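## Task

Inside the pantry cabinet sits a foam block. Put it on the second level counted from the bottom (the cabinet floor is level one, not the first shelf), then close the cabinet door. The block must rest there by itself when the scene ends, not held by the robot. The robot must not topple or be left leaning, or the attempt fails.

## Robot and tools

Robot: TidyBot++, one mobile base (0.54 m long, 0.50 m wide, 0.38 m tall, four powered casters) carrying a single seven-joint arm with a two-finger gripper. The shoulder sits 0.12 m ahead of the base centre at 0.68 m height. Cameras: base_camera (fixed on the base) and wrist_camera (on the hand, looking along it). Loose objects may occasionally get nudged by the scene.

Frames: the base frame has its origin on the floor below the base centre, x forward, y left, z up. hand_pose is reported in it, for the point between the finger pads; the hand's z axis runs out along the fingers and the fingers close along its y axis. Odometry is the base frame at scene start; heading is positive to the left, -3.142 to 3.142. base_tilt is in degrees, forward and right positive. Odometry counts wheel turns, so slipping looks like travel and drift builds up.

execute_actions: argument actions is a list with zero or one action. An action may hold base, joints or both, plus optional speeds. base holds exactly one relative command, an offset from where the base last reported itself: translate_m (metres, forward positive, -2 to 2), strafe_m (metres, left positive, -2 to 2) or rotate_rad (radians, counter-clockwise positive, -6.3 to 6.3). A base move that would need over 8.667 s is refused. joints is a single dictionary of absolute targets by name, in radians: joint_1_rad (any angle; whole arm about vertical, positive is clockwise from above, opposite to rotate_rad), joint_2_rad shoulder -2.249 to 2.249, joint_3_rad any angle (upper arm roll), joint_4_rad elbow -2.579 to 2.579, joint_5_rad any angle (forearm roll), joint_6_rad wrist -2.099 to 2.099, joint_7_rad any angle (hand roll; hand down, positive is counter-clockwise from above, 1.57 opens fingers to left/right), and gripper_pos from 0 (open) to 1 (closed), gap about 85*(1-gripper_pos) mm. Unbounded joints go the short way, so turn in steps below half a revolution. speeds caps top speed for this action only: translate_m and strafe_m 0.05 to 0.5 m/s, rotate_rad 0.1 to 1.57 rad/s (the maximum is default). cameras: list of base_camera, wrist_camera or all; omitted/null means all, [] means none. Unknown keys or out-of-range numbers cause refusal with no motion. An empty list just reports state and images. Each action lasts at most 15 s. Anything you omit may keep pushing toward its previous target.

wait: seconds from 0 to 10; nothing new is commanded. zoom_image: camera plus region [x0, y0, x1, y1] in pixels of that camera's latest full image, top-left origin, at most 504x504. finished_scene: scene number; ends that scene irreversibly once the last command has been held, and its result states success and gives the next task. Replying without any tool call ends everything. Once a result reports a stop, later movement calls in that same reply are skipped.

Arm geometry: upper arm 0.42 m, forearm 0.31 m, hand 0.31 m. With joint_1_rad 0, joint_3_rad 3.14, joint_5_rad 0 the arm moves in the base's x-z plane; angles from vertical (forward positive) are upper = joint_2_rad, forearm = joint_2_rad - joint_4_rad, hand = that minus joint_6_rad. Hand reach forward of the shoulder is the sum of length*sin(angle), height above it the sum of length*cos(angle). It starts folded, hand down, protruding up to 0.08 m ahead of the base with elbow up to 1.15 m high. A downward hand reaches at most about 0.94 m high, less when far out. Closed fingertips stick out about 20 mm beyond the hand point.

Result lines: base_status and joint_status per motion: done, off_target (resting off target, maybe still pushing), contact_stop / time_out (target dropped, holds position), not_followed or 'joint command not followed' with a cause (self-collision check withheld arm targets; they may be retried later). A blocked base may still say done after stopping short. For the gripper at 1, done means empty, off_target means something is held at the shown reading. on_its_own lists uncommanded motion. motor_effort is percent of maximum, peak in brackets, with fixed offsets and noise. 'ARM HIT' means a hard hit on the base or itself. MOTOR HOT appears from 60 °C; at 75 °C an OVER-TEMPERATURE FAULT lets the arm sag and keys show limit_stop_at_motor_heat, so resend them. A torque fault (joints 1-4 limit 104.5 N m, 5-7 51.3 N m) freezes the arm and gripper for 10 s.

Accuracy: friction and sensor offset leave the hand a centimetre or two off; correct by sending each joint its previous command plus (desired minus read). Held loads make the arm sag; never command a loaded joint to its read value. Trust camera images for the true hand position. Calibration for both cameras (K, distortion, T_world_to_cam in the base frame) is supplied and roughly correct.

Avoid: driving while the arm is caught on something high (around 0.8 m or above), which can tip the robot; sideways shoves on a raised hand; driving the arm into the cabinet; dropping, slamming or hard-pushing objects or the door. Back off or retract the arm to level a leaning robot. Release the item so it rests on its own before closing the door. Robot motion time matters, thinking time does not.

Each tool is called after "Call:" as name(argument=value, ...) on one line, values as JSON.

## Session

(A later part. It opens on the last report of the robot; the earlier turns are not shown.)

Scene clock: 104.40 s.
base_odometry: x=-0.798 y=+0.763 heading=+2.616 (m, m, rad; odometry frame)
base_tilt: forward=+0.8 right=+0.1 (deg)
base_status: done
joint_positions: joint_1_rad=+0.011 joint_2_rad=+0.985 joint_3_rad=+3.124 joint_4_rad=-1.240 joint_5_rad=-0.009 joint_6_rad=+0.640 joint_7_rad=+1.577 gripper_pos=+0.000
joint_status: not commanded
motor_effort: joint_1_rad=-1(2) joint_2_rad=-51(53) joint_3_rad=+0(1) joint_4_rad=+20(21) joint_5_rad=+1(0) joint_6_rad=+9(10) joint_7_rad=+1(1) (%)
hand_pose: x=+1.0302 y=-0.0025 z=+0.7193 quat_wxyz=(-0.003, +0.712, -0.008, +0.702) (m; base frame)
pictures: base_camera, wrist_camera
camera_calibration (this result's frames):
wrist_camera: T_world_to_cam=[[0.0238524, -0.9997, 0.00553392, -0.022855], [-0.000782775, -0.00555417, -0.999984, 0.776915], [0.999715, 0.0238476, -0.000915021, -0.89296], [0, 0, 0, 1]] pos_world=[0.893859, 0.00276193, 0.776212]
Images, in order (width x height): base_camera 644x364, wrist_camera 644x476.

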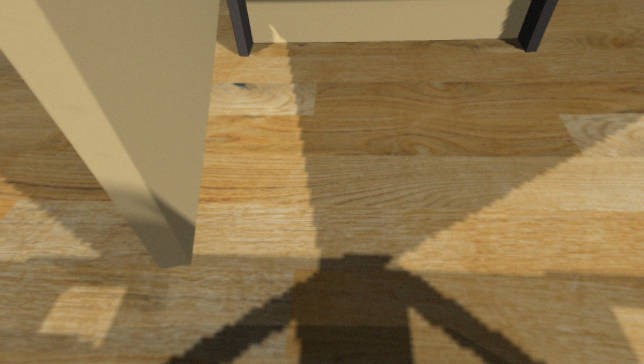

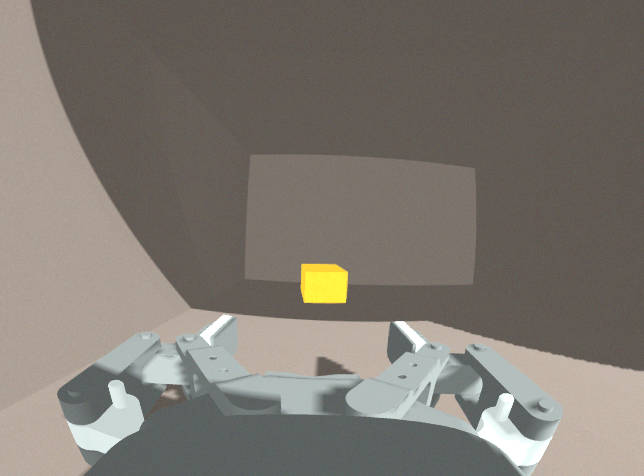

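Call:
execute_actions(actions=[{"base":{"translate_m":-0.36},"joints":{"gripper_pos":1}}], cameras=[])

Call:
execute_actions(actions=[{"base":{"strafe_m":0.4},"speeds":{"strafe_m":0.12}}])

Scene clock: 112.47 s.
base_odometry: x=-0.486 y=+0.583 heading=+2.617 (m, m, rad; odometry frame)
base_tilt: forward=+0.8 right=+0.1 (deg)
base_status: done
joint_positions: joint_1_rad=+0.009 joint_2_rad=+0.986 joint_3_rad=+3.126 joint_4_rad=-1.236 joint_5_rad=-0.009 joint_6_rad=+0.641 joint_7_rad=+1.577 gripper_pos=+0.999
joint_status: all done
motor_effort: joint_1_rad=-1(6) joint_2_rad=-51(53) joint_3_rad=+0(2) joint_4_rad=+20(21) joint_5_rad=+0(1) joint_6_rad=+9(10) joint_7_rad=+1(1) (%)
hand_pose: x=+1.0310 y=-0.0016 z=+0.7205 quat_wxyz=(-0.003, +0.711, -0.007, +0.703) (m; base frame)
pictures: none
No camera images: the call's "cameras" was empty. Leave "cameras" out to get every camera's image.

Scene clock: 116.37 s.
base_odometry: x=-0.686 y=+0.237 heading=+2.616 (m, m, rad; odometry frame)
base_tilt: forward=+0.8 right=+0.1 (deg)
base_status: done
joint_positions: joint_1_rad=+0.180 joint_2_rad=+0.986 joint_3_rad=+3.217 joint_4_rad=-1.235 joint_5_rad=-0.033 joint_6_rad=+0.645 joint_7_rad=+1.577 gripper_pos=+0.999
joint_status: not commanded
motor_effort: joint_1_rad=-34(37) joint_2_rad=-51(52) joint_3_rad=-14(15) joint_4_rad=+22(21) joint_5_rad=+9(11) joint_6_rad=+10(10) joint_7_rad=+1(2) (%)
hand_pose: x=+1.0088 y=-0.2029 z=+0.7227 quat_wxyz=(+0.100, +0.705, -0.070, +0.699) (m; base frame)
pictures: base_camera, wrist_camera
camera_calibration (this result's frames):
wrist_camera: T_world_to_cam=[[-0.209015, -0.975816, 0.0639947, -0.025279], [-0.00556777, -0.0642516, -0.997918, 0.770676], [0.977897, -0.208936, 0.00799643, -0.898461], [0, 0, 0, 1]] pos_world=[0.877609, -0.162872, 0.777874]
Images, in order (width x height): base_camera 644x364, wrist_camera 644x476.

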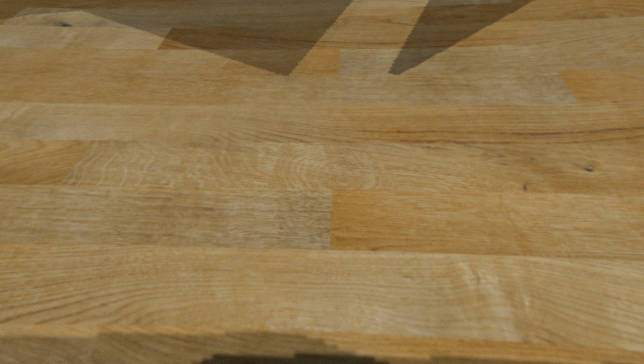

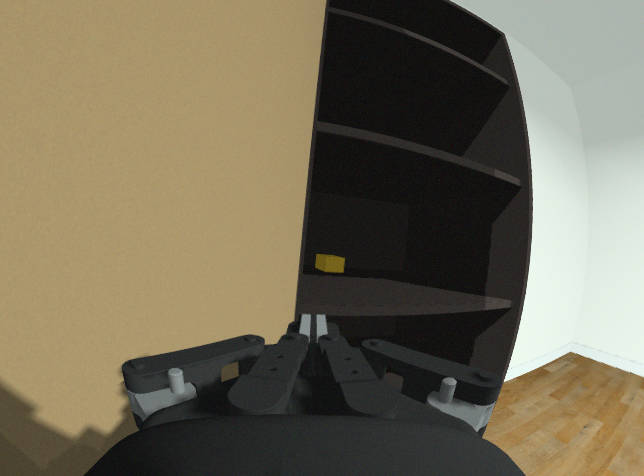

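Call:
execute_actions(actions=[{"base":{"strafe_m":-0.5},"joints":{"joint_1_rad":-0.12,"gripper_pos":0,"joint_3_rad":3.14,"joint_5_rad":0}}], cameras=[])

Call:
execute_actions(actions=[{"base":{"translate_m":0.4},"speeds":{"translate_m":0.2}}])

Scene clock: 121.70 s.
base_odometry: x=-0.435 y=+0.669 heading=+2.616 (m, m, rad; odometry frame)
base_tilt: forward=+0.8 right=+0.1 (deg)
base_status: done
joint_positions: joint_1_rad=-0.110 joint_2_rad=+0.986 joint_3_rad=+3.139 joint_4_rad=-1.235 joint_5_rad=-0.034 joint_6_rad=+0.645 joint_7_rad=+1.577 gripper_pos=+0.000
joint_status: all done
motor_effort: joint_1_rad=-1(37) joint_2_rad=-51(53) joint_3_rad=+0(15) joint_4_rad=+20(22) joint_5_rad=+1(11) joint_6_rad=+9(10) joint_7_rad=+1(2) (%)
hand_pose: x=+1.0261 y=+0.0967 z=+0.7219 quat_wxyz=(-0.040, +0.709, +0.024, +0.704) (m; base frame)
pictures: none
No camera images: the call's "cameras" was empty. Leave "cameras" out to get every camera's image.

Scene clock: 124.47 s.
base_odometry: x=-0.781 y=+0.870 heading=+2.615 (m, m, rad; odometry frame)
base_tilt: forward=+0.8 right=+0.1 (deg)
base_status: done
joint_positions: joint_1_rad=-0.110 joint_2_rad=+0.986 joint_3_rad=+3.139 joint_4_rad=-1.235 joint_5_rad=-0.034 joint_6_rad=+0.645 joint_7_rad=+1.577 gripper_pos=+0.000
joint_status: not commanded
motor_effort: joint_1_rad=-1(0) joint_2_rad=-51(53) joint_3_rad=+0(0) joint_4_rad=+20(21) joint_5_rad=+0(1) joint_6_rad=+9(10) joint_7_rad=+1(1) (%)
hand_pose: x=+1.0262 y=+0.0967 z=+0.7221 quat_wxyz=(-0.040, +0.709, +0.024, +0.704) (m; base frame)
pictures: base_camera, wrist_camera
camera_calibration (this result's frames):
wrist_camera: T_world_to_cam=[[0.121817, -0.99255, -0.00218447, -0.0193299], [0.00726024, 0.00309186, -0.999969, 0.771179], [0.992526, 0.121798, 0.0075828, -0.899502], [0, 0, 0, 1]] pos_world=[0.889535, 0.0879869, 0.777933]
Images, in order (width x height): base_camera 644x364, wrist_camera 644x476.

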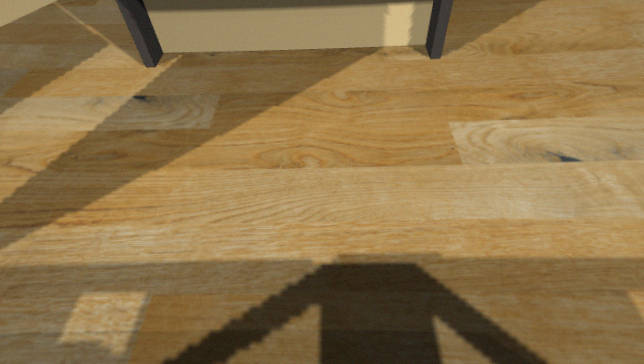

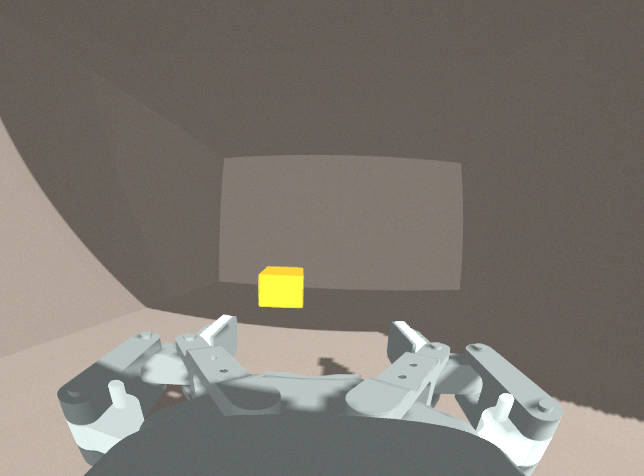

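Call:
execute_actions(actions=[{"base":{"strafe_m":0.05}}], cameras=[])

Call:
execute_actions(actions=[{"base":{"translate_m":0.18},"speeds":{"translate_m":0.15}}], cameras=["wrist_camera"])

Scene clock: 126.57 s.
base_odometry: x=-0.806 y=+0.827 heading=+2.615 (m, m, rad; odometry frame)
base_tilt: forward=+0.8 right=+0.1 (deg)
base_status: done
joint_positions: joint_1_rad=-0.124 joint_2_rad=+0.986 joint_3_rad=+3.139 joint_4_rad=-1.235 joint_5_rad=-0.034 joint_6_rad=+0.645 joint_7_rad=+1.577 gripper_pos=+0.000
joint_status: not commanded
motor_effort: joint_1_rad=-2(6) joint_2_rad=-51(51) joint_3_rad=+0(2) joint_4_rad=+19(20) joint_5_rad=+0(1) joint_6_rad=+9(10) joint_7_rad=+1(1) (%)
hand_pose: x=+1.0247 y=+0.1098 z=+0.7221 quat_wxyz=(-0.046, +0.708, +0.029, +0.704) (m; base frame)
pictures: none
No camera images: the call's "cameras" was empty. Leave "cameras" out to get every camera's image.

Scene clock: 128.43 s.
base_odometry: x=-0.962 y=+0.917 heading=+2.616 (m, m, rad; odometry frame)
base_tilt: forward=+0.8 right=+0.1 (deg)
base_status: done
joint_positions: joint_1_rad=-0.124 joint_2_rad=+0.987 joint_3_rad=+3.139 joint_4_rad=-1.234 joint_5_rad=-0.034 joint_6_rad=+0.646 joint_7_rad=+1.577 gripper_pos=+0.000
joint_status: not commanded
motor_effort: joint_1_rad=-1(1) joint_2_rad=-51(53) joint_3_rad=+0(0) joint_4_rad=+20(22) joint_5_rad=+0(0) joint_6_rad=+9(10) joint_7_rad=+1(1) (%)
hand_pose: x=+1.0248 y=+0.1098 z=+0.7221 quat_wxyz=(-0.046, +0.708, +0.029, +0.704) (m; base frame)
pictures: wrist_camera
camera_calibration (this result's frames):
wrist_camera: T_world_to_cam=[[0.136161, -0.990684, -0.00217402, -0.0210397], [0.00760986, 0.0032403, -0.999966, 0.7708], [0.990658, 0.13614, 0.00798017, -0.899649], [0, 0, 0, 1]] pos_world=[0.888243, 0.0991366, 0.777907]
Images, in order (width x height): wrist_camera 644x476.

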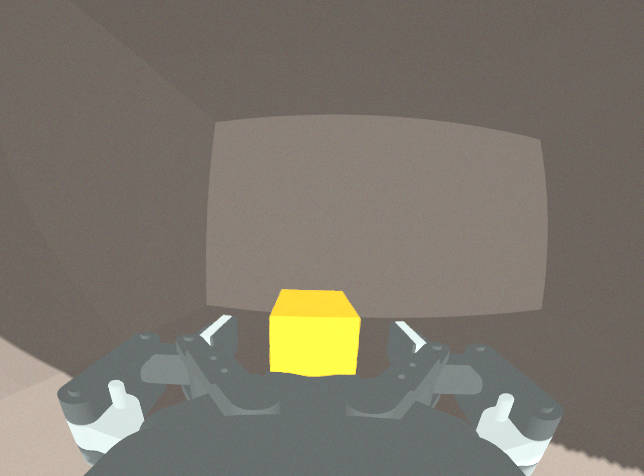

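Call:
execute_actions(actions=[{"base":{"translate_m":0.075},"speeds":{"translate_m":0.1}}], cameras=["wrist_camera"])

Call:
execute_actions(actions=[{"joints":{"gripper_pos":1}}], cameras=["wrist_camera"])

Scene clock: 131.47 s.
base_odometry: x=-1.027 y=+0.955 heading=+2.616 (m, m, rad; odometry frame)
base_tilt: forward=+0.8 right=+0.0 (deg)
base_status: done
joint_positions: joint_1_rad=-0.124 joint_2_rad=+0.987 joint_3_rad=+3.139 joint_4_rad=-1.234 joint_5_rad=-0.034 joint_6_rad=+0.646 joint_7_rad=+1.577 gripper_pos=+0.000
joint_status: not commanded
motor_effort: joint_1_rad=-1(3) joint_2_rad=-50(53) joint_3_rad=+0(1) joint_4_rad=+20(21) joint_5_rad=+1(0) joint_6_rad=+9(9) joint_7_rad=+1(1) (%)
hand_pose: x=+1.0248 y=+0.1098 z=+0.7222 quat_wxyz=(-0.046, +0.708, +0.029, +0.704) (m; base frame)
pictures: wrist_camera
camera_calibration (this result's frames):
wrist_camera: T_world_to_cam=[[0.136161, -0.990684, -0.00217279, -0.0210408], [0.00770442, 0.00325205, -0.999965, 0.770755], [0.990657, 0.136139, 0.00807545, -0.899735], [0, 0, 0, 1]] pos_world=[0.888256, 0.0991381, 0.777948]
Images, in order (width x height): wrist_camera 644x476.

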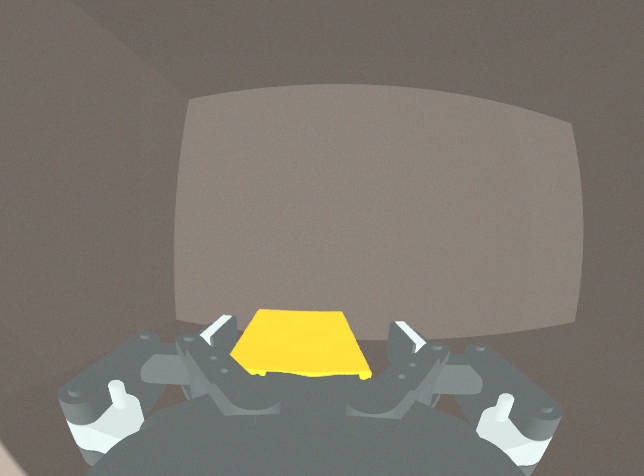

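Scene clock: 132.57 s.
base_odometry: x=-1.027 y=+0.955 heading=+2.616 (m, m, rad; odometry frame)
base_tilt: forward=+0.8 right=+0.1 (deg)
base_status: not commanded
joint_positions: joint_1_rad=-0.124 joint_2_rad=+0.987 joint_3_rad=+3.139 joint_4_rad=-1.234 joint_5_rad=-0.034 joint_6_rad=+0.646 joint_7_rad=+1.577 gripper_pos=+0.370
joint_status: gripper_pos off_target (ended at +0.370, target +1.000)
motor_effort: joint_1_rad=-2(0) joint_2_rad=-50(51) joint_3_rad=+0(0) joint_4_rad=+19(20) joint_5_rad=+1(1) joint_6_rad=+9(9) joint_7_rad=+1(1) (%)
hand_pose: x=+1.0248 y=+0.1098 z=+0.7222 quat_wxyz=(-0.046, +0.708, +0.029, +0.704) (m; base frame)
pictures: wrist_camera
camera_calibration (this result's frames):
wrist_camera: T_world_to_cam=[[0.136161, -0.990684, -0.00217305, -0.0210405], [0.00770458, 0.00325233, -0.999965, 0.770755], [0.990657, 0.136139, 0.00807564, -0.899735], [0, 0, 0, 1]] pos_world=[0.888255, 0.0991381, 0.777948]
Images, in order (width x height): wrist_camera 644x476.

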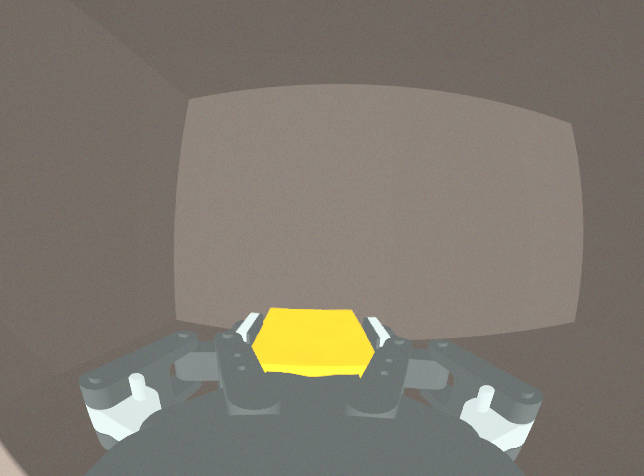

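Call:
execute_actions(actions=[{"joints":{"joint_2_rad":0.98}}], cameras=[])

Call:
execute_actions(actions=[{"base":{"translate_m":-0.55},"speeds":{"translate_m":0.3}}], cameras=[])

Call:
execute_actions(actions=[{"joints":{"joint_2_rad":1.47,"joint_4_rad":-1.01,"joint_6_rad":0.96}}])

Scene clock: 135.43 s.
base_odometry: x=-1.027 y=+0.955 heading=+2.616 (m, m, rad; odometry frame)
base_tilt: forward=+0.8 right=+0.1 (deg)
base_status: not commanded
joint_positions: joint_1_rad=-0.124 joint_2_rad=+0.986 joint_3_rad=+3.139 joint_4_rad=-1.234 joint_5_rad=-0.034 joint_6_rad=+0.646 joint_7_rad=+1.577 gripper_pos=+0.370
joint_status: all done
motor_effort: joint_1_rad=+0(1) joint_2_rad=-51(52) joint_3_rad=+0(0) joint_4_rad=+20(20) joint_5_rad=+0(0) joint_6_rad=+10(10) joint_7_rad=+1(1) (%)
hand_pose: x=+1.0248 y=+0.1098 z=+0.7224 quat_wxyz=(-0.046, +0.708, +0.029, +0.704) (m; base frame)
pictures: none
No camera images: the call's "cameras" was empty. Leave "cameras" out to get every camera's image.

Scene clock: 138.30 s.
base_odometry: x=-0.551 y=+0.679 heading=+2.616 (m, m, rad; odometry frame)
base_tilt: forward=+0.8 right=+0.1 (deg)
base_status: done
joint_positions: joint_1_rad=-0.124 joint_2_rad=+0.986 joint_3_rad=+3.139 joint_4_rad=-1.234 joint_5_rad=-0.034 joint_6_rad=+0.646 joint_7_rad=+1.577 gripper_pos=+0.370
joint_status: not commanded
motor_effort: joint_1_rad=+0(7) joint_2_rad=-51(54) joint_3_rad=+0(2) joint_4_rad=+20(22) joint_5_rad=+0(2) joint_6_rad=+9(10) joint_7_rad=+1(1) (%)
hand_pose: x=+1.0249 y=+0.1096 z=+0.7228 quat_wxyz=(-0.045, +0.708, +0.029, +0.704) (m; base frame)
pictures: none
No camera images: the call's "cameras" was empty. Leave "cameras" out to get every camera's image.

Scene clock: 140.27 s.
base_odometry: x=-0.551 y=+0.679 heading=+2.616 (m, m, rad; odometry frame)
base_tilt: forward=+0.8 right=+0.1 (deg)
base_status: not commanded
joint_positions: joint_1_rad=-0.124 joint_2_rad=+1.476 joint_3_rad=+3.139 joint_4_rad=-1.032 joint_5_rad=-0.034 joint_6_rad=+0.917 joint_7_rad=+1.577 gripper_pos=+0.370
joint_status: all done
motor_effort: joint_1_rad=+0(1) joint_2_rad=-54(60) joint_3_rad=+0(0) joint_4_rad=+17(20) joint_5_rad=+1(0) joint_6_rad=+10(10) joint_7_rad=+1(1) (%)
hand_pose: x=+1.0286 y=+0.1075 z=+0.4616 quat_wxyz=(-0.040, +0.714, +0.029, +0.699) (m; base frame)
pictures: base_camera, wrist_camera
camera_calibration (this result's frames):
wrist_camera: T_world_to_cam=[[0.128267, -0.991732, 0.00376572, -0.0189335], [-0.00743635, -0.00475876, -0.999961, 0.526589], [0.991712, 0.128234, -0.00798527, -0.89395], [0, 0, 0, 1]] pos_world=[0.892885, 0.098364, 0.519501]
Images, in order (width x height): base_camera 644x364, wrist_camera 644x476.

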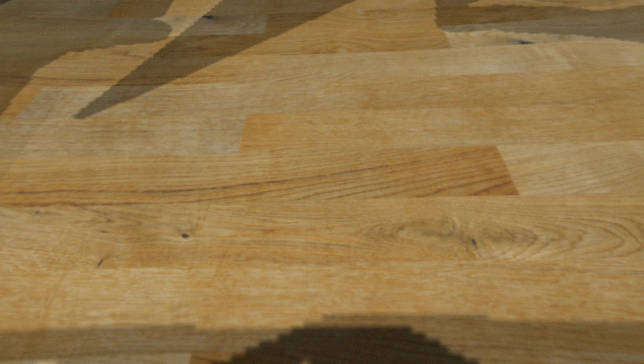

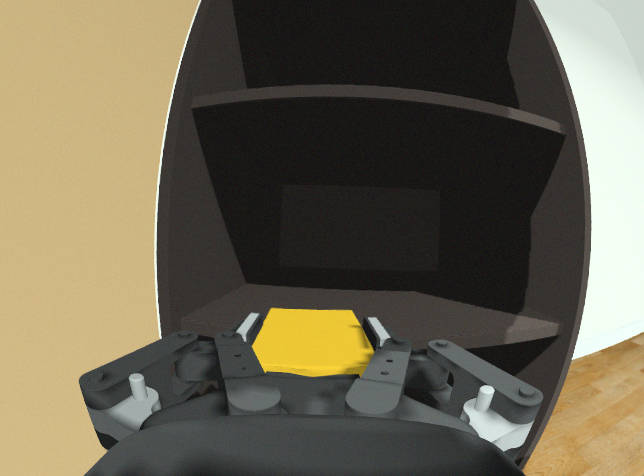

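Call:
execute_actions(actions=[{"joints":{"joint_2_rad":1.43}}], cameras=[])

Call:
execute_actions(actions=[{"base":{"translate_m":0.3},"speeds":{"translate_m":0.15}}])

Scene clock: 142.47 s.
base_odometry: x=-0.551 y=+0.679 heading=+2.616 (m, m, rad; odometry frame)
base_tilt: forward=+0.8 right=+0.1 (deg)
base_status: not commanded
joint_positions: joint_1_rad=-0.124 joint_2_rad=+1.451 joint_3_rad=+3.139 joint_4_rad=-1.029 joint_5_rad=-0.034 joint_6_rad=+0.918 joint_7_rad=+1.577 gripper_pos=+0.370
joint_status: all done
motor_effort: joint_1_rad=-1(1) joint_2_rad=-54(58) joint_3_rad=+0(0) joint_4_rad=+17(18) joint_5_rad=+0(1) joint_6_rad=+10(10) joint_7_rad=+1(1) (%)
hand_pose: x=+1.0346 y=+0.1082 z=+0.4864 quat_wxyz=(-0.041, +0.704, +0.028, +0.709) (m; base frame)
pictures: none
No camera images: the call's "cameras" was empty. Leave "cameras" out to get every camera's image.

Scene clock: 145.13 s.
base_odometry: x=-0.811 y=+0.829 heading=+2.617 (m, m, rad; odometry frame)
base_tilt: forward=+0.8 right=+0.1 (deg)
base_status: done
joint_positions: joint_1_rad=-0.124 joint_2_rad=+1.451 joint_3_rad=+3.139 joint_4_rad=-1.029 joint_5_rad=-0.034 joint_6_rad=+0.918 joint_7_rad=+1.577 gripper_pos=+0.370
joint_status: not commanded
motor_effort: joint_1_rad=+0(2) joint_2_rad=-54(56) joint_3_rad=+0(0) joint_4_rad=+17(19) joint_5_rad=+0(0) joint_6_rad=+10(10) joint_7_rad=+1(1) (%)
hand_pose: x=+1.0348 y=+0.1082 z=+0.4868 quat_wxyz=(-0.041, +0.703, +0.028, +0.709) (m; base frame)
pictures: base_camera, wrist_camera
camera_calibration (this result's frames):
wrist_camera: T_world_to_cam=[[0.128132, -0.991749, 0.00390732, -0.0189924], [0.0218354, -0.00111779, -0.999761, 0.521126], [0.991517, 0.128187, 0.021512, -0.914084], [0, 0, 0, 1]] pos_world=[0.897384, 0.0989205, 0.54074]
Images, in order (width x height): base_camera 644x364, wrist_camera 644x476.

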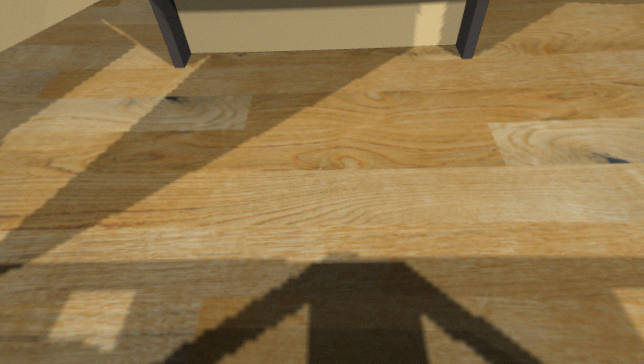

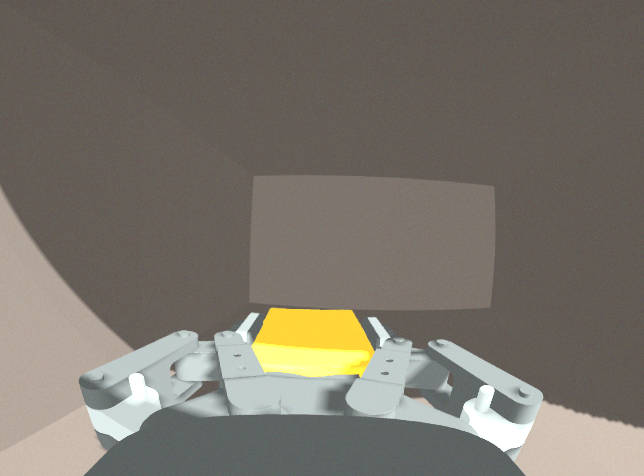

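Call:
execute_actions(actions=[{"joints":{"joint_2_rad":1.46}}], cameras=[])

Call:
execute_actions(actions=[{"joints":{"gripper_pos":0}}], cameras=[])

Call:
execute_actions(actions=[{"base":{"translate_m":-0.45},"speeds":{"translate_m":0.3}}])

Scene clock: 147.37 s.
base_odometry: x=-0.811 y=+0.829 heading=+2.617 (m, m, rad; odometry frame)
base_tilt: forward=+0.8 right=+0.1 (deg)
base_status: not commanded
joint_positions: joint_1_rad=-0.124 joint_2_rad=+1.454 joint_3_rad=+3.139 joint_4_rad=-1.029 joint_5_rad=-0.034 joint_6_rad=+0.918 joint_7_rad=+1.577 gripper_pos=+0.370
joint_status: all done
motor_effort: joint_1_rad=-1(1) joint_2_rad=-54(56) joint_3_rad=+0(0) joint_4_rad=+17(18) joint_5_rad=+0(0) joint_6_rad=+10(10) joint_7_rad=+1(1) (%)
hand_pose: x=+1.0343 y=+0.1082 z=+0.4845 quat_wxyz=(-0.041, +0.704, +0.028, +0.708) (m; base frame)
pictures: none
No camera images: the call's "cameras" was empty. Leave "cameras" out to get every camera's image.

Scene clock: 148.47 s.
base_odometry: x=-0.811 y=+0.829 heading=+2.617 (m, m, rad; odometry frame)
base_tilt: forward=+0.8 right=+0.1 (deg)
base_status: not commanded
joint_positions: joint_1_rad=-0.124 joint_2_rad=+1.454 joint_3_rad=+3.139 joint_4_rad=-1.029 joint_5_rad=-0.034 joint_6_rad=+0.918 joint_7_rad=+1.577 gripper_pos=+0.000
joint_status: all done
motor_effort: joint_1_rad=-1(2) joint_2_rad=-54(55) joint_3_rad=+0(0) joint_4_rad=+16(17) joint_5_rad=+0(0) joint_6_rad=+9(9) joint_7_rad=+1(1) (%)
hand_pose: x=+1.0343 y=+0.1082 z=+0.4847 quat_wxyz=(-0.041, +0.704, +0.028, +0.708) (m; base frame)
pictures: none
No camera images: the call's "cameras" was empty. Leave "cameras" out to get every camera's image.

Scene clock: 151.03 s.
base_odometry: x=-0.422 y=+0.604 heading=+2.617 (m, m, rad; odometry frame)
base_tilt: forward=+0.8 right=+0.1 (deg)
base_status: done
joint_positions: joint_1_rad=-0.124 joint_2_rad=+1.454 joint_3_rad=+3.139 joint_4_rad=-1.024 joint_5_rad=-0.033 joint_6_rad=+0.920 joint_7_rad=+1.577 gripper_pos=+0.000
joint_status: not commanded
motor_effort: joint_1_rad=-1(7) joint_2_rad=-54(56) joint_3_rad=+0(2) joint_4_rad=+17(18) joint_5_rad=+0(2) joint_6_rad=+9(10) joint_7_rad=+1(1) (%)
hand_pose: x=+1.0354 y=+0.1079 z=+0.4873 quat_wxyz=(-0.041, +0.702, +0.028, +0.710) (m; base frame)
pictures: base_camera, wrist_camera
camera_calibration (this result's frames):
wrist_camera: T_world_to_cam=[[0.127667, -0.991809, 0.00400864, -0.018972], [0.0254505, -0.000764422, -0.999676, 0.517706], [0.991491, 0.127727, 0.0251444, -0.916317], [0, 0, 0, 1]] pos_world=[0.897766, 0.0986178, 0.540655]
Images, in order (width x height): base_camera 644x364, wrist_camera 644x476.

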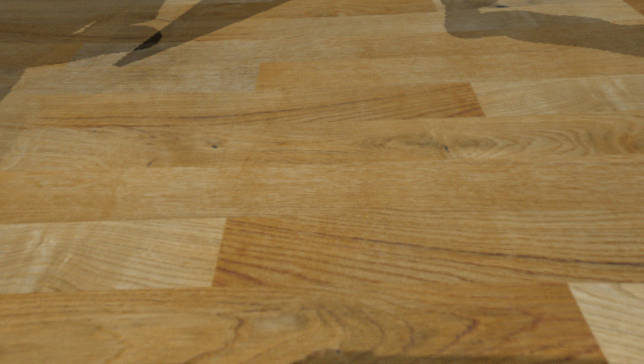

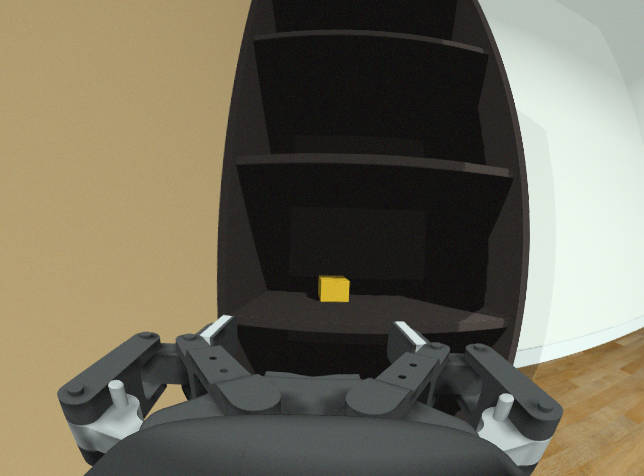

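Call:
execute_actions(actions=[{"base":{"translate_m":-0.32},"joints":{"gripper_pos":1,"joint_1_rad":0,"joint_2_rad":1.0,"joint_4_rad":-1.22,"joint_6_rad":0.68}}], cameras=[])

Call:
execute_actions(actions=[{"base":{"strafe_m":0.62}}])

Scene clock: 154.63 s.
base_odometry: x=-0.145 y=+0.443 heading=+2.617 (m, m, rad; odometry frame)
base_tilt: forward=+0.8 right=+0.1 (deg)
base_status: done
joint_positions: joint_1_rad=-0.013 joint_2_rad=+0.998 joint_3_rad=+3.139 joint_4_rad=-1.201 joint_5_rad=-0.033 joint_6_rad=+0.720 joint_7_rad=+1.577 gripper_pos=+0.999
joint_status: all done
motor_effort: joint_1_rad=-1(0) joint_2_rad=-51(58) joint_3_rad=+0(1) joint_4_rad=+20(22) joint_5_rad=+1(0) joint_6_rad=+9(10) joint_7_rad=+1(1) (%)
hand_pose: x=+1.0368 y=+0.0080 z=+0.7540 quat_wxyz=(-0.006, +0.674, -0.010, +0.739) (m; base frame)
pictures: none
No camera images: the call's "cameras" was empty. Leave "cameras" out to get every camera's image.

Scene clock: 157.27 s.
base_odometry: x=-0.455 y=-0.094 heading=+2.617 (m, m, rad; odometry frame)
base_tilt: forward=+0.7 right=+0.1 (deg)
base_status: done
joint_positions: joint_1_rad=-0.003 joint_2_rad=+0.998 joint_3_rad=+3.139 joint_4_rad=-1.201 joint_5_rad=-0.033 joint_6_rad=+0.720 joint_7_rad=+1.577 gripper_pos=+0.999
joint_status: not commanded
motor_effort: joint_1_rad=-1(4) joint_2_rad=-51(53) joint_3_rad=+0(1) joint_4_rad=+20(20) joint_5_rad=+0(0) joint_6_rad=+9(9) joint_7_rad=+1(1) (%)
hand_pose: x=+1.0368 y=-0.0010 z=+0.7539 quat_wxyz=(-0.002, +0.674, -0.014, +0.739) (m; base frame)
pictures: base_camera, wrist_camera
camera_calibration (this result's frames):
wrist_camera: T_world_to_cam=[[0.0134945, -0.999909, 0.000323601, -0.00706332], [0.104489, 0.00108831, -0.994525, 0.698292], [0.994434, 0.0134545, 0.104495, -0.973509], [0, 0, 0, 1]] pos_world=[0.895222, 0.00527543, 0.796198]
Images, in order (width x height): base_camera 644x364, wrist_camera 644x476.

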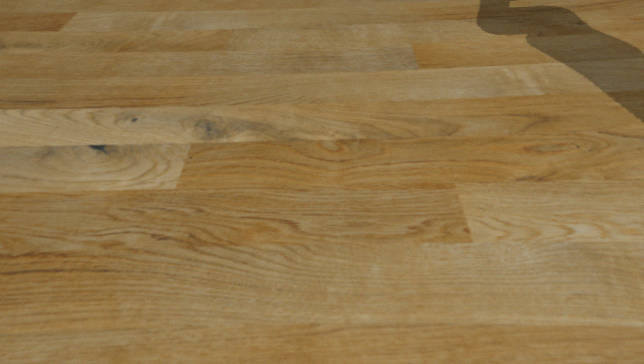

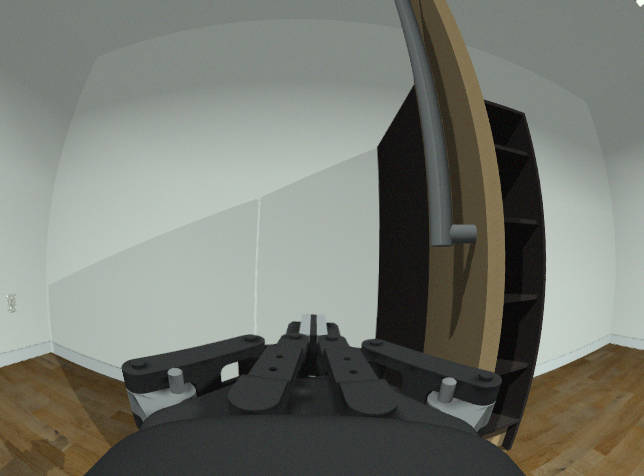

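Call:
execute_actions(actions=[{"base":{"translate_m":0.25},"joints":{"joint_6_rad":0.6}}], cameras=[])

Call:
execute_actions(actions=[{"base":{"strafe_m":-0.5},"speeds":{"strafe_m":0.15}}])

Scene clock: 160.37 s.
base_odometry: x=-0.672 y=+0.031 heading=+2.618 (m, m, rad; odometry frame)
base_tilt: forward=+0.8 right=+0.1 (deg)
base_status: done
joint_positions: joint_1_rad=-0.003 joint_2_rad=+0.997 joint_3_rad=+3.139 joint_4_rad=-1.207 joint_5_rad=-0.033 joint_6_rad=+0.632 joint_7_rad=+1.577 gripper_pos=+0.999
joint_status: all done
motor_effort: joint_1_rad=-1(2) joint_2_rad=-51(55) joint_3_rad=+0(1) joint_4_rad=+20(22) joint_5_rad=+1(1) joint_6_rad=+9(10) joint_7_rad=+1(1) (%)
hand_pose: x=+1.0370 y=-0.0002 z=+0.7232 quat_wxyz=(-0.003, +0.708, -0.013, +0.706) (m; base frame)
pictures: none
No camera images: the call's "cameras" was empty. Leave "cameras" out to get every camera's image.

Scene clock: 164.40 s.
base_odometry: x=-0.422 y=+0.464 heading=+2.618 (m, m, rad; odometry frame)
base_tilt: forward=+0.8 right=+0.1 (deg)
base_status: done
joint_positions: joint_1_rad=-0.002 joint_2_rad=+0.997 joint_3_rad=+3.137 joint_4_rad=-1.207 joint_5_rad=-0.030 joint_6_rad=+0.632 joint_7_rad=+1.577 gripper_pos=+0.999
joint_status: not commanded
motor_effort: joint_1_rad=-2(7) joint_2_rad=-51(53) joint_3_rad=+0(3) joint_4_rad=+20(21) joint_5_rad=+0(2) joint_6_rad=+9(10) joint_7_rad=+1(0) (%)
hand_pose: x=+1.0370 y=-0.0007 z=+0.7232 quat_wxyz=(-0.003, +0.708, -0.013, +0.706) (m; base frame)
pictures: base_camera, wrist_camera
camera_calibration (this result's frames):
wrist_camera: T_world_to_cam=[[0.0168475, -0.999858, -0.000674046, -0.0094999], [0.0105441, 0.000851771, -0.999944, 0.769115], [0.999802, 0.0168394, 0.010557, -0.90818], [0, 0, 0, 1]] pos_world=[0.900051, 0.00513956, 0.778654]
Images, in order (width x height): base_camera 644x364, wrist_camera 644x476.

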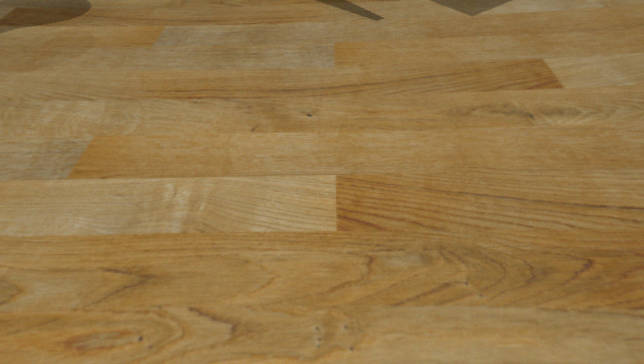

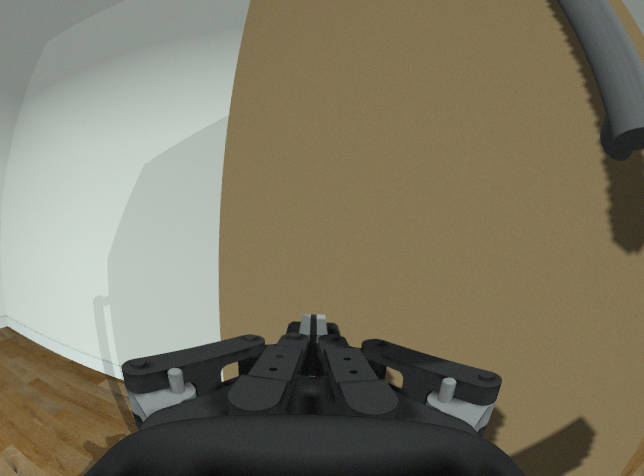

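Call:
execute_actions(actions=[{"base":{"strafe_m":-0.12},"speeds":{"strafe_m":0.15}}], cameras=[])

Call:
execute_actions(actions=[{"base":{"translate_m":0.25},"speeds":{"translate_m":0.12}}])

Scene clock: 167.43 s.
base_odometry: x=-0.362 y=+0.568 heading=+2.618 (m, m, rad; odometry frame)
base_tilt: forward=+0.8 right=+0.1 (deg)
base_status: done
joint_positions: joint_1_rad=+0.002 joint_2_rad=+0.997 joint_3_rad=+3.137 joint_4_rad=-1.207 joint_5_rad=-0.030 joint_6_rad=+0.632 joint_7_rad=+1.577 gripper_pos=+0.999
joint_status: not commanded
motor_effort: joint_1_rad=-1(3) joint_2_rad=-51(53) joint_3_rad=+0(1) joint_4_rad=+20(21) joint_5_rad=+0(1) joint_6_rad=+9(10) joint_7_rad=+1(1) (%)
hand_pose: x=+1.0370 y=-0.0037 z=+0.7232 quat_wxyz=(-0.002, +0.708, -0.014, +0.706) (m; base frame)
pictures: none
No camera images: the call's "cameras" was empty. Leave "cameras" out to get every camera's image.

Scene clock: 170.13 s.
base_odometry: x=-0.578 y=+0.694 heading=+2.618 (m, m, rad; odometry frame)
base_tilt: forward=+0.8 right=+0.1 (deg)
base_status: done
joint_positions: joint_1_rad=-0.003 joint_2_rad=+0.997 joint_3_rad=+3.137 joint_4_rad=-1.210 joint_5_rad=-0.028 joint_6_rad=+0.632 joint_7_rad=+1.577 gripper_pos=+0.999
joint_status: not commanded
motor_effort: joint_1_rad=-1(4) joint_2_rad=-52(55) joint_3_rad=+0(3) joint_4_rad=+20(26) joint_5_rad=+0(3) joint_6_rad=+9(10) joint_7_rad=+1(1) (%)
hand_pose: x=+1.0365 y=+0.0013 z=+0.7220 quat_wxyz=(-0.003, +0.709, -0.011, +0.705) (m; base frame)
pictures: base_camera, wrist_camera
camera_calibration (this result's frames):
wrist_camera: T_world_to_cam=[[0.019724, -0.999805, 0.000615271, -0.0114734], [0.007992, -0.000457707, -0.999968, 0.77055], [0.999774, 0.0197283, 0.00798141, -0.905746], [0, 0, 0, 1]] pos_world=[0.899609, 0.0067503, 0.777761]
Images, in order (width x height): base_camera 644x364, wrist_camera 644x476.

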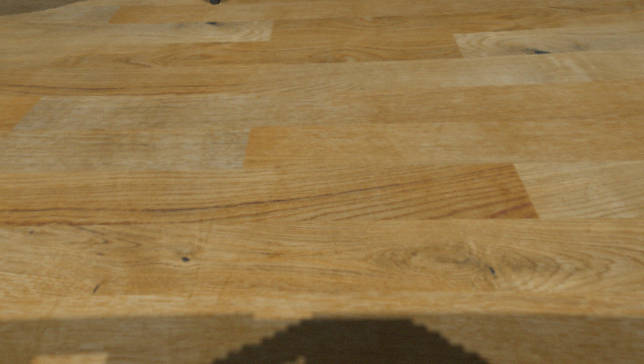

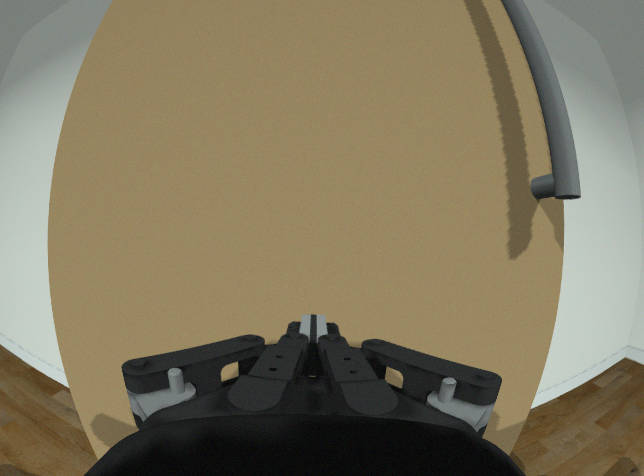

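Call:
execute_actions(actions=[{"base":{"translate_m":0.06},"speeds":{"translate_m":0.06}}], cameras=[])

Call:
execute_actions(actions=[{"base":{"translate_m":-0.45}}])

Scene clock: 175.30 s.
base_odometry: x=-0.627 y=+0.722 heading=+2.617 (m, m, rad; odometry frame)
base_tilt: forward=+0.7 right=+0.1 (deg)
base_status: translate_m time_out (by the wheels' count: +0.057 of +0.060)
joint_positions: joint_1_rad=-0.003 joint_2_rad=+0.918 joint_3_rad=+3.137 joint_4_rad=-1.339 joint_5_rad=-0.028 joint_6_rad=+0.631 joint_7_rad=+1.577 gripper_pos=+0.999
joint_status: not commanded
motor_effort: joint_1_rad=-3(5) joint_2_rad=-34(52) joint_3_rad=+0(1) joint_4_rad=+43(49) joint_5_rad=+1(1) joint_6_rad=+7(10) joint_7_rad=+1(1) (%)
hand_pose: x=+1.0071 y=+0.0011 z=+0.7213 quat_wxyz=(-0.003, +0.726, -0.011, +0.687) (m; base frame)
pictures: none
No camera images: the call's "cameras" was empty. Leave "cameras" out to get every camera's image.

not run: a stop came earlier in this reply.

Door hit its stop. Back away and check.

Call:
execute_actions(actions=[{"base":{"translate_m":-0.5}}])

Scene clock: 178.70 s.
base_odometry: x=-0.194 y=+0.472 heading=+2.618 (m, m, rad; odometry frame)
base_tilt: forward=+0.7 right=+0.1 (deg)
base_status: done
joint_positions: joint_1_rad=-0.002 joint_2_rad=+0.994 joint_3_rad=+3.137 joint_4_rad=-1.220 joint_5_rad=-0.028 joint_6_rad=+0.631 joint_7_rad=+1.577 gripper_pos=+0.999
joint_status: not commanded
motor_effort: joint_1_rad=-1(5) joint_2_rad=-51(54) joint_3_rad=+0(1) joint_4_rad=+20(41) joint_5_rad=+0(2) joint_6_rad=+9(10) joint_7_rad=+1(1) (%)
hand_pose: x=+1.0345 y=+0.0004 z=+0.7186 quat_wxyz=(-0.003, +0.712, -0.011, +0.702) (m; base frame)
pictures: base_camera, wrist_camera
camera_calibration (this result's frames):
wrist_camera: T_world_to_cam=[[0.018847, -0.999822, 0.000489744, -0.011283], [-0.000162126, -0.000492887, -1, 0.775681], [0.999822, 0.018847, -0.000171387, -0.897905], [0, 0, 0, 1]] pos_world=[0.898084, 0.0060241, 0.775532]
Images, in order (width x height): base_camera 644x364, wrist_camera 644x476.

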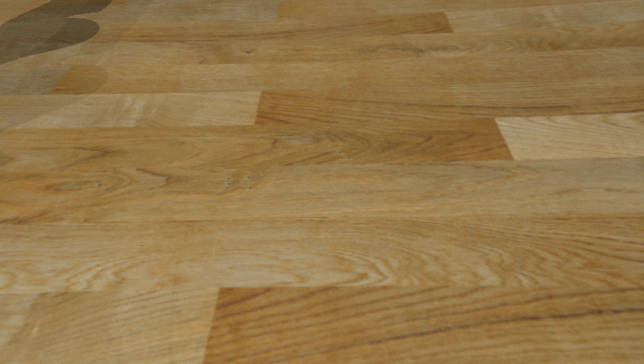

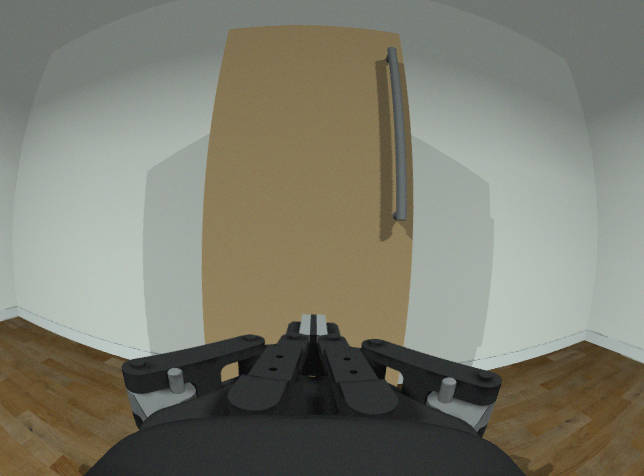

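Call:
finished_scene(scene=1)

The scene is finished: the task was done.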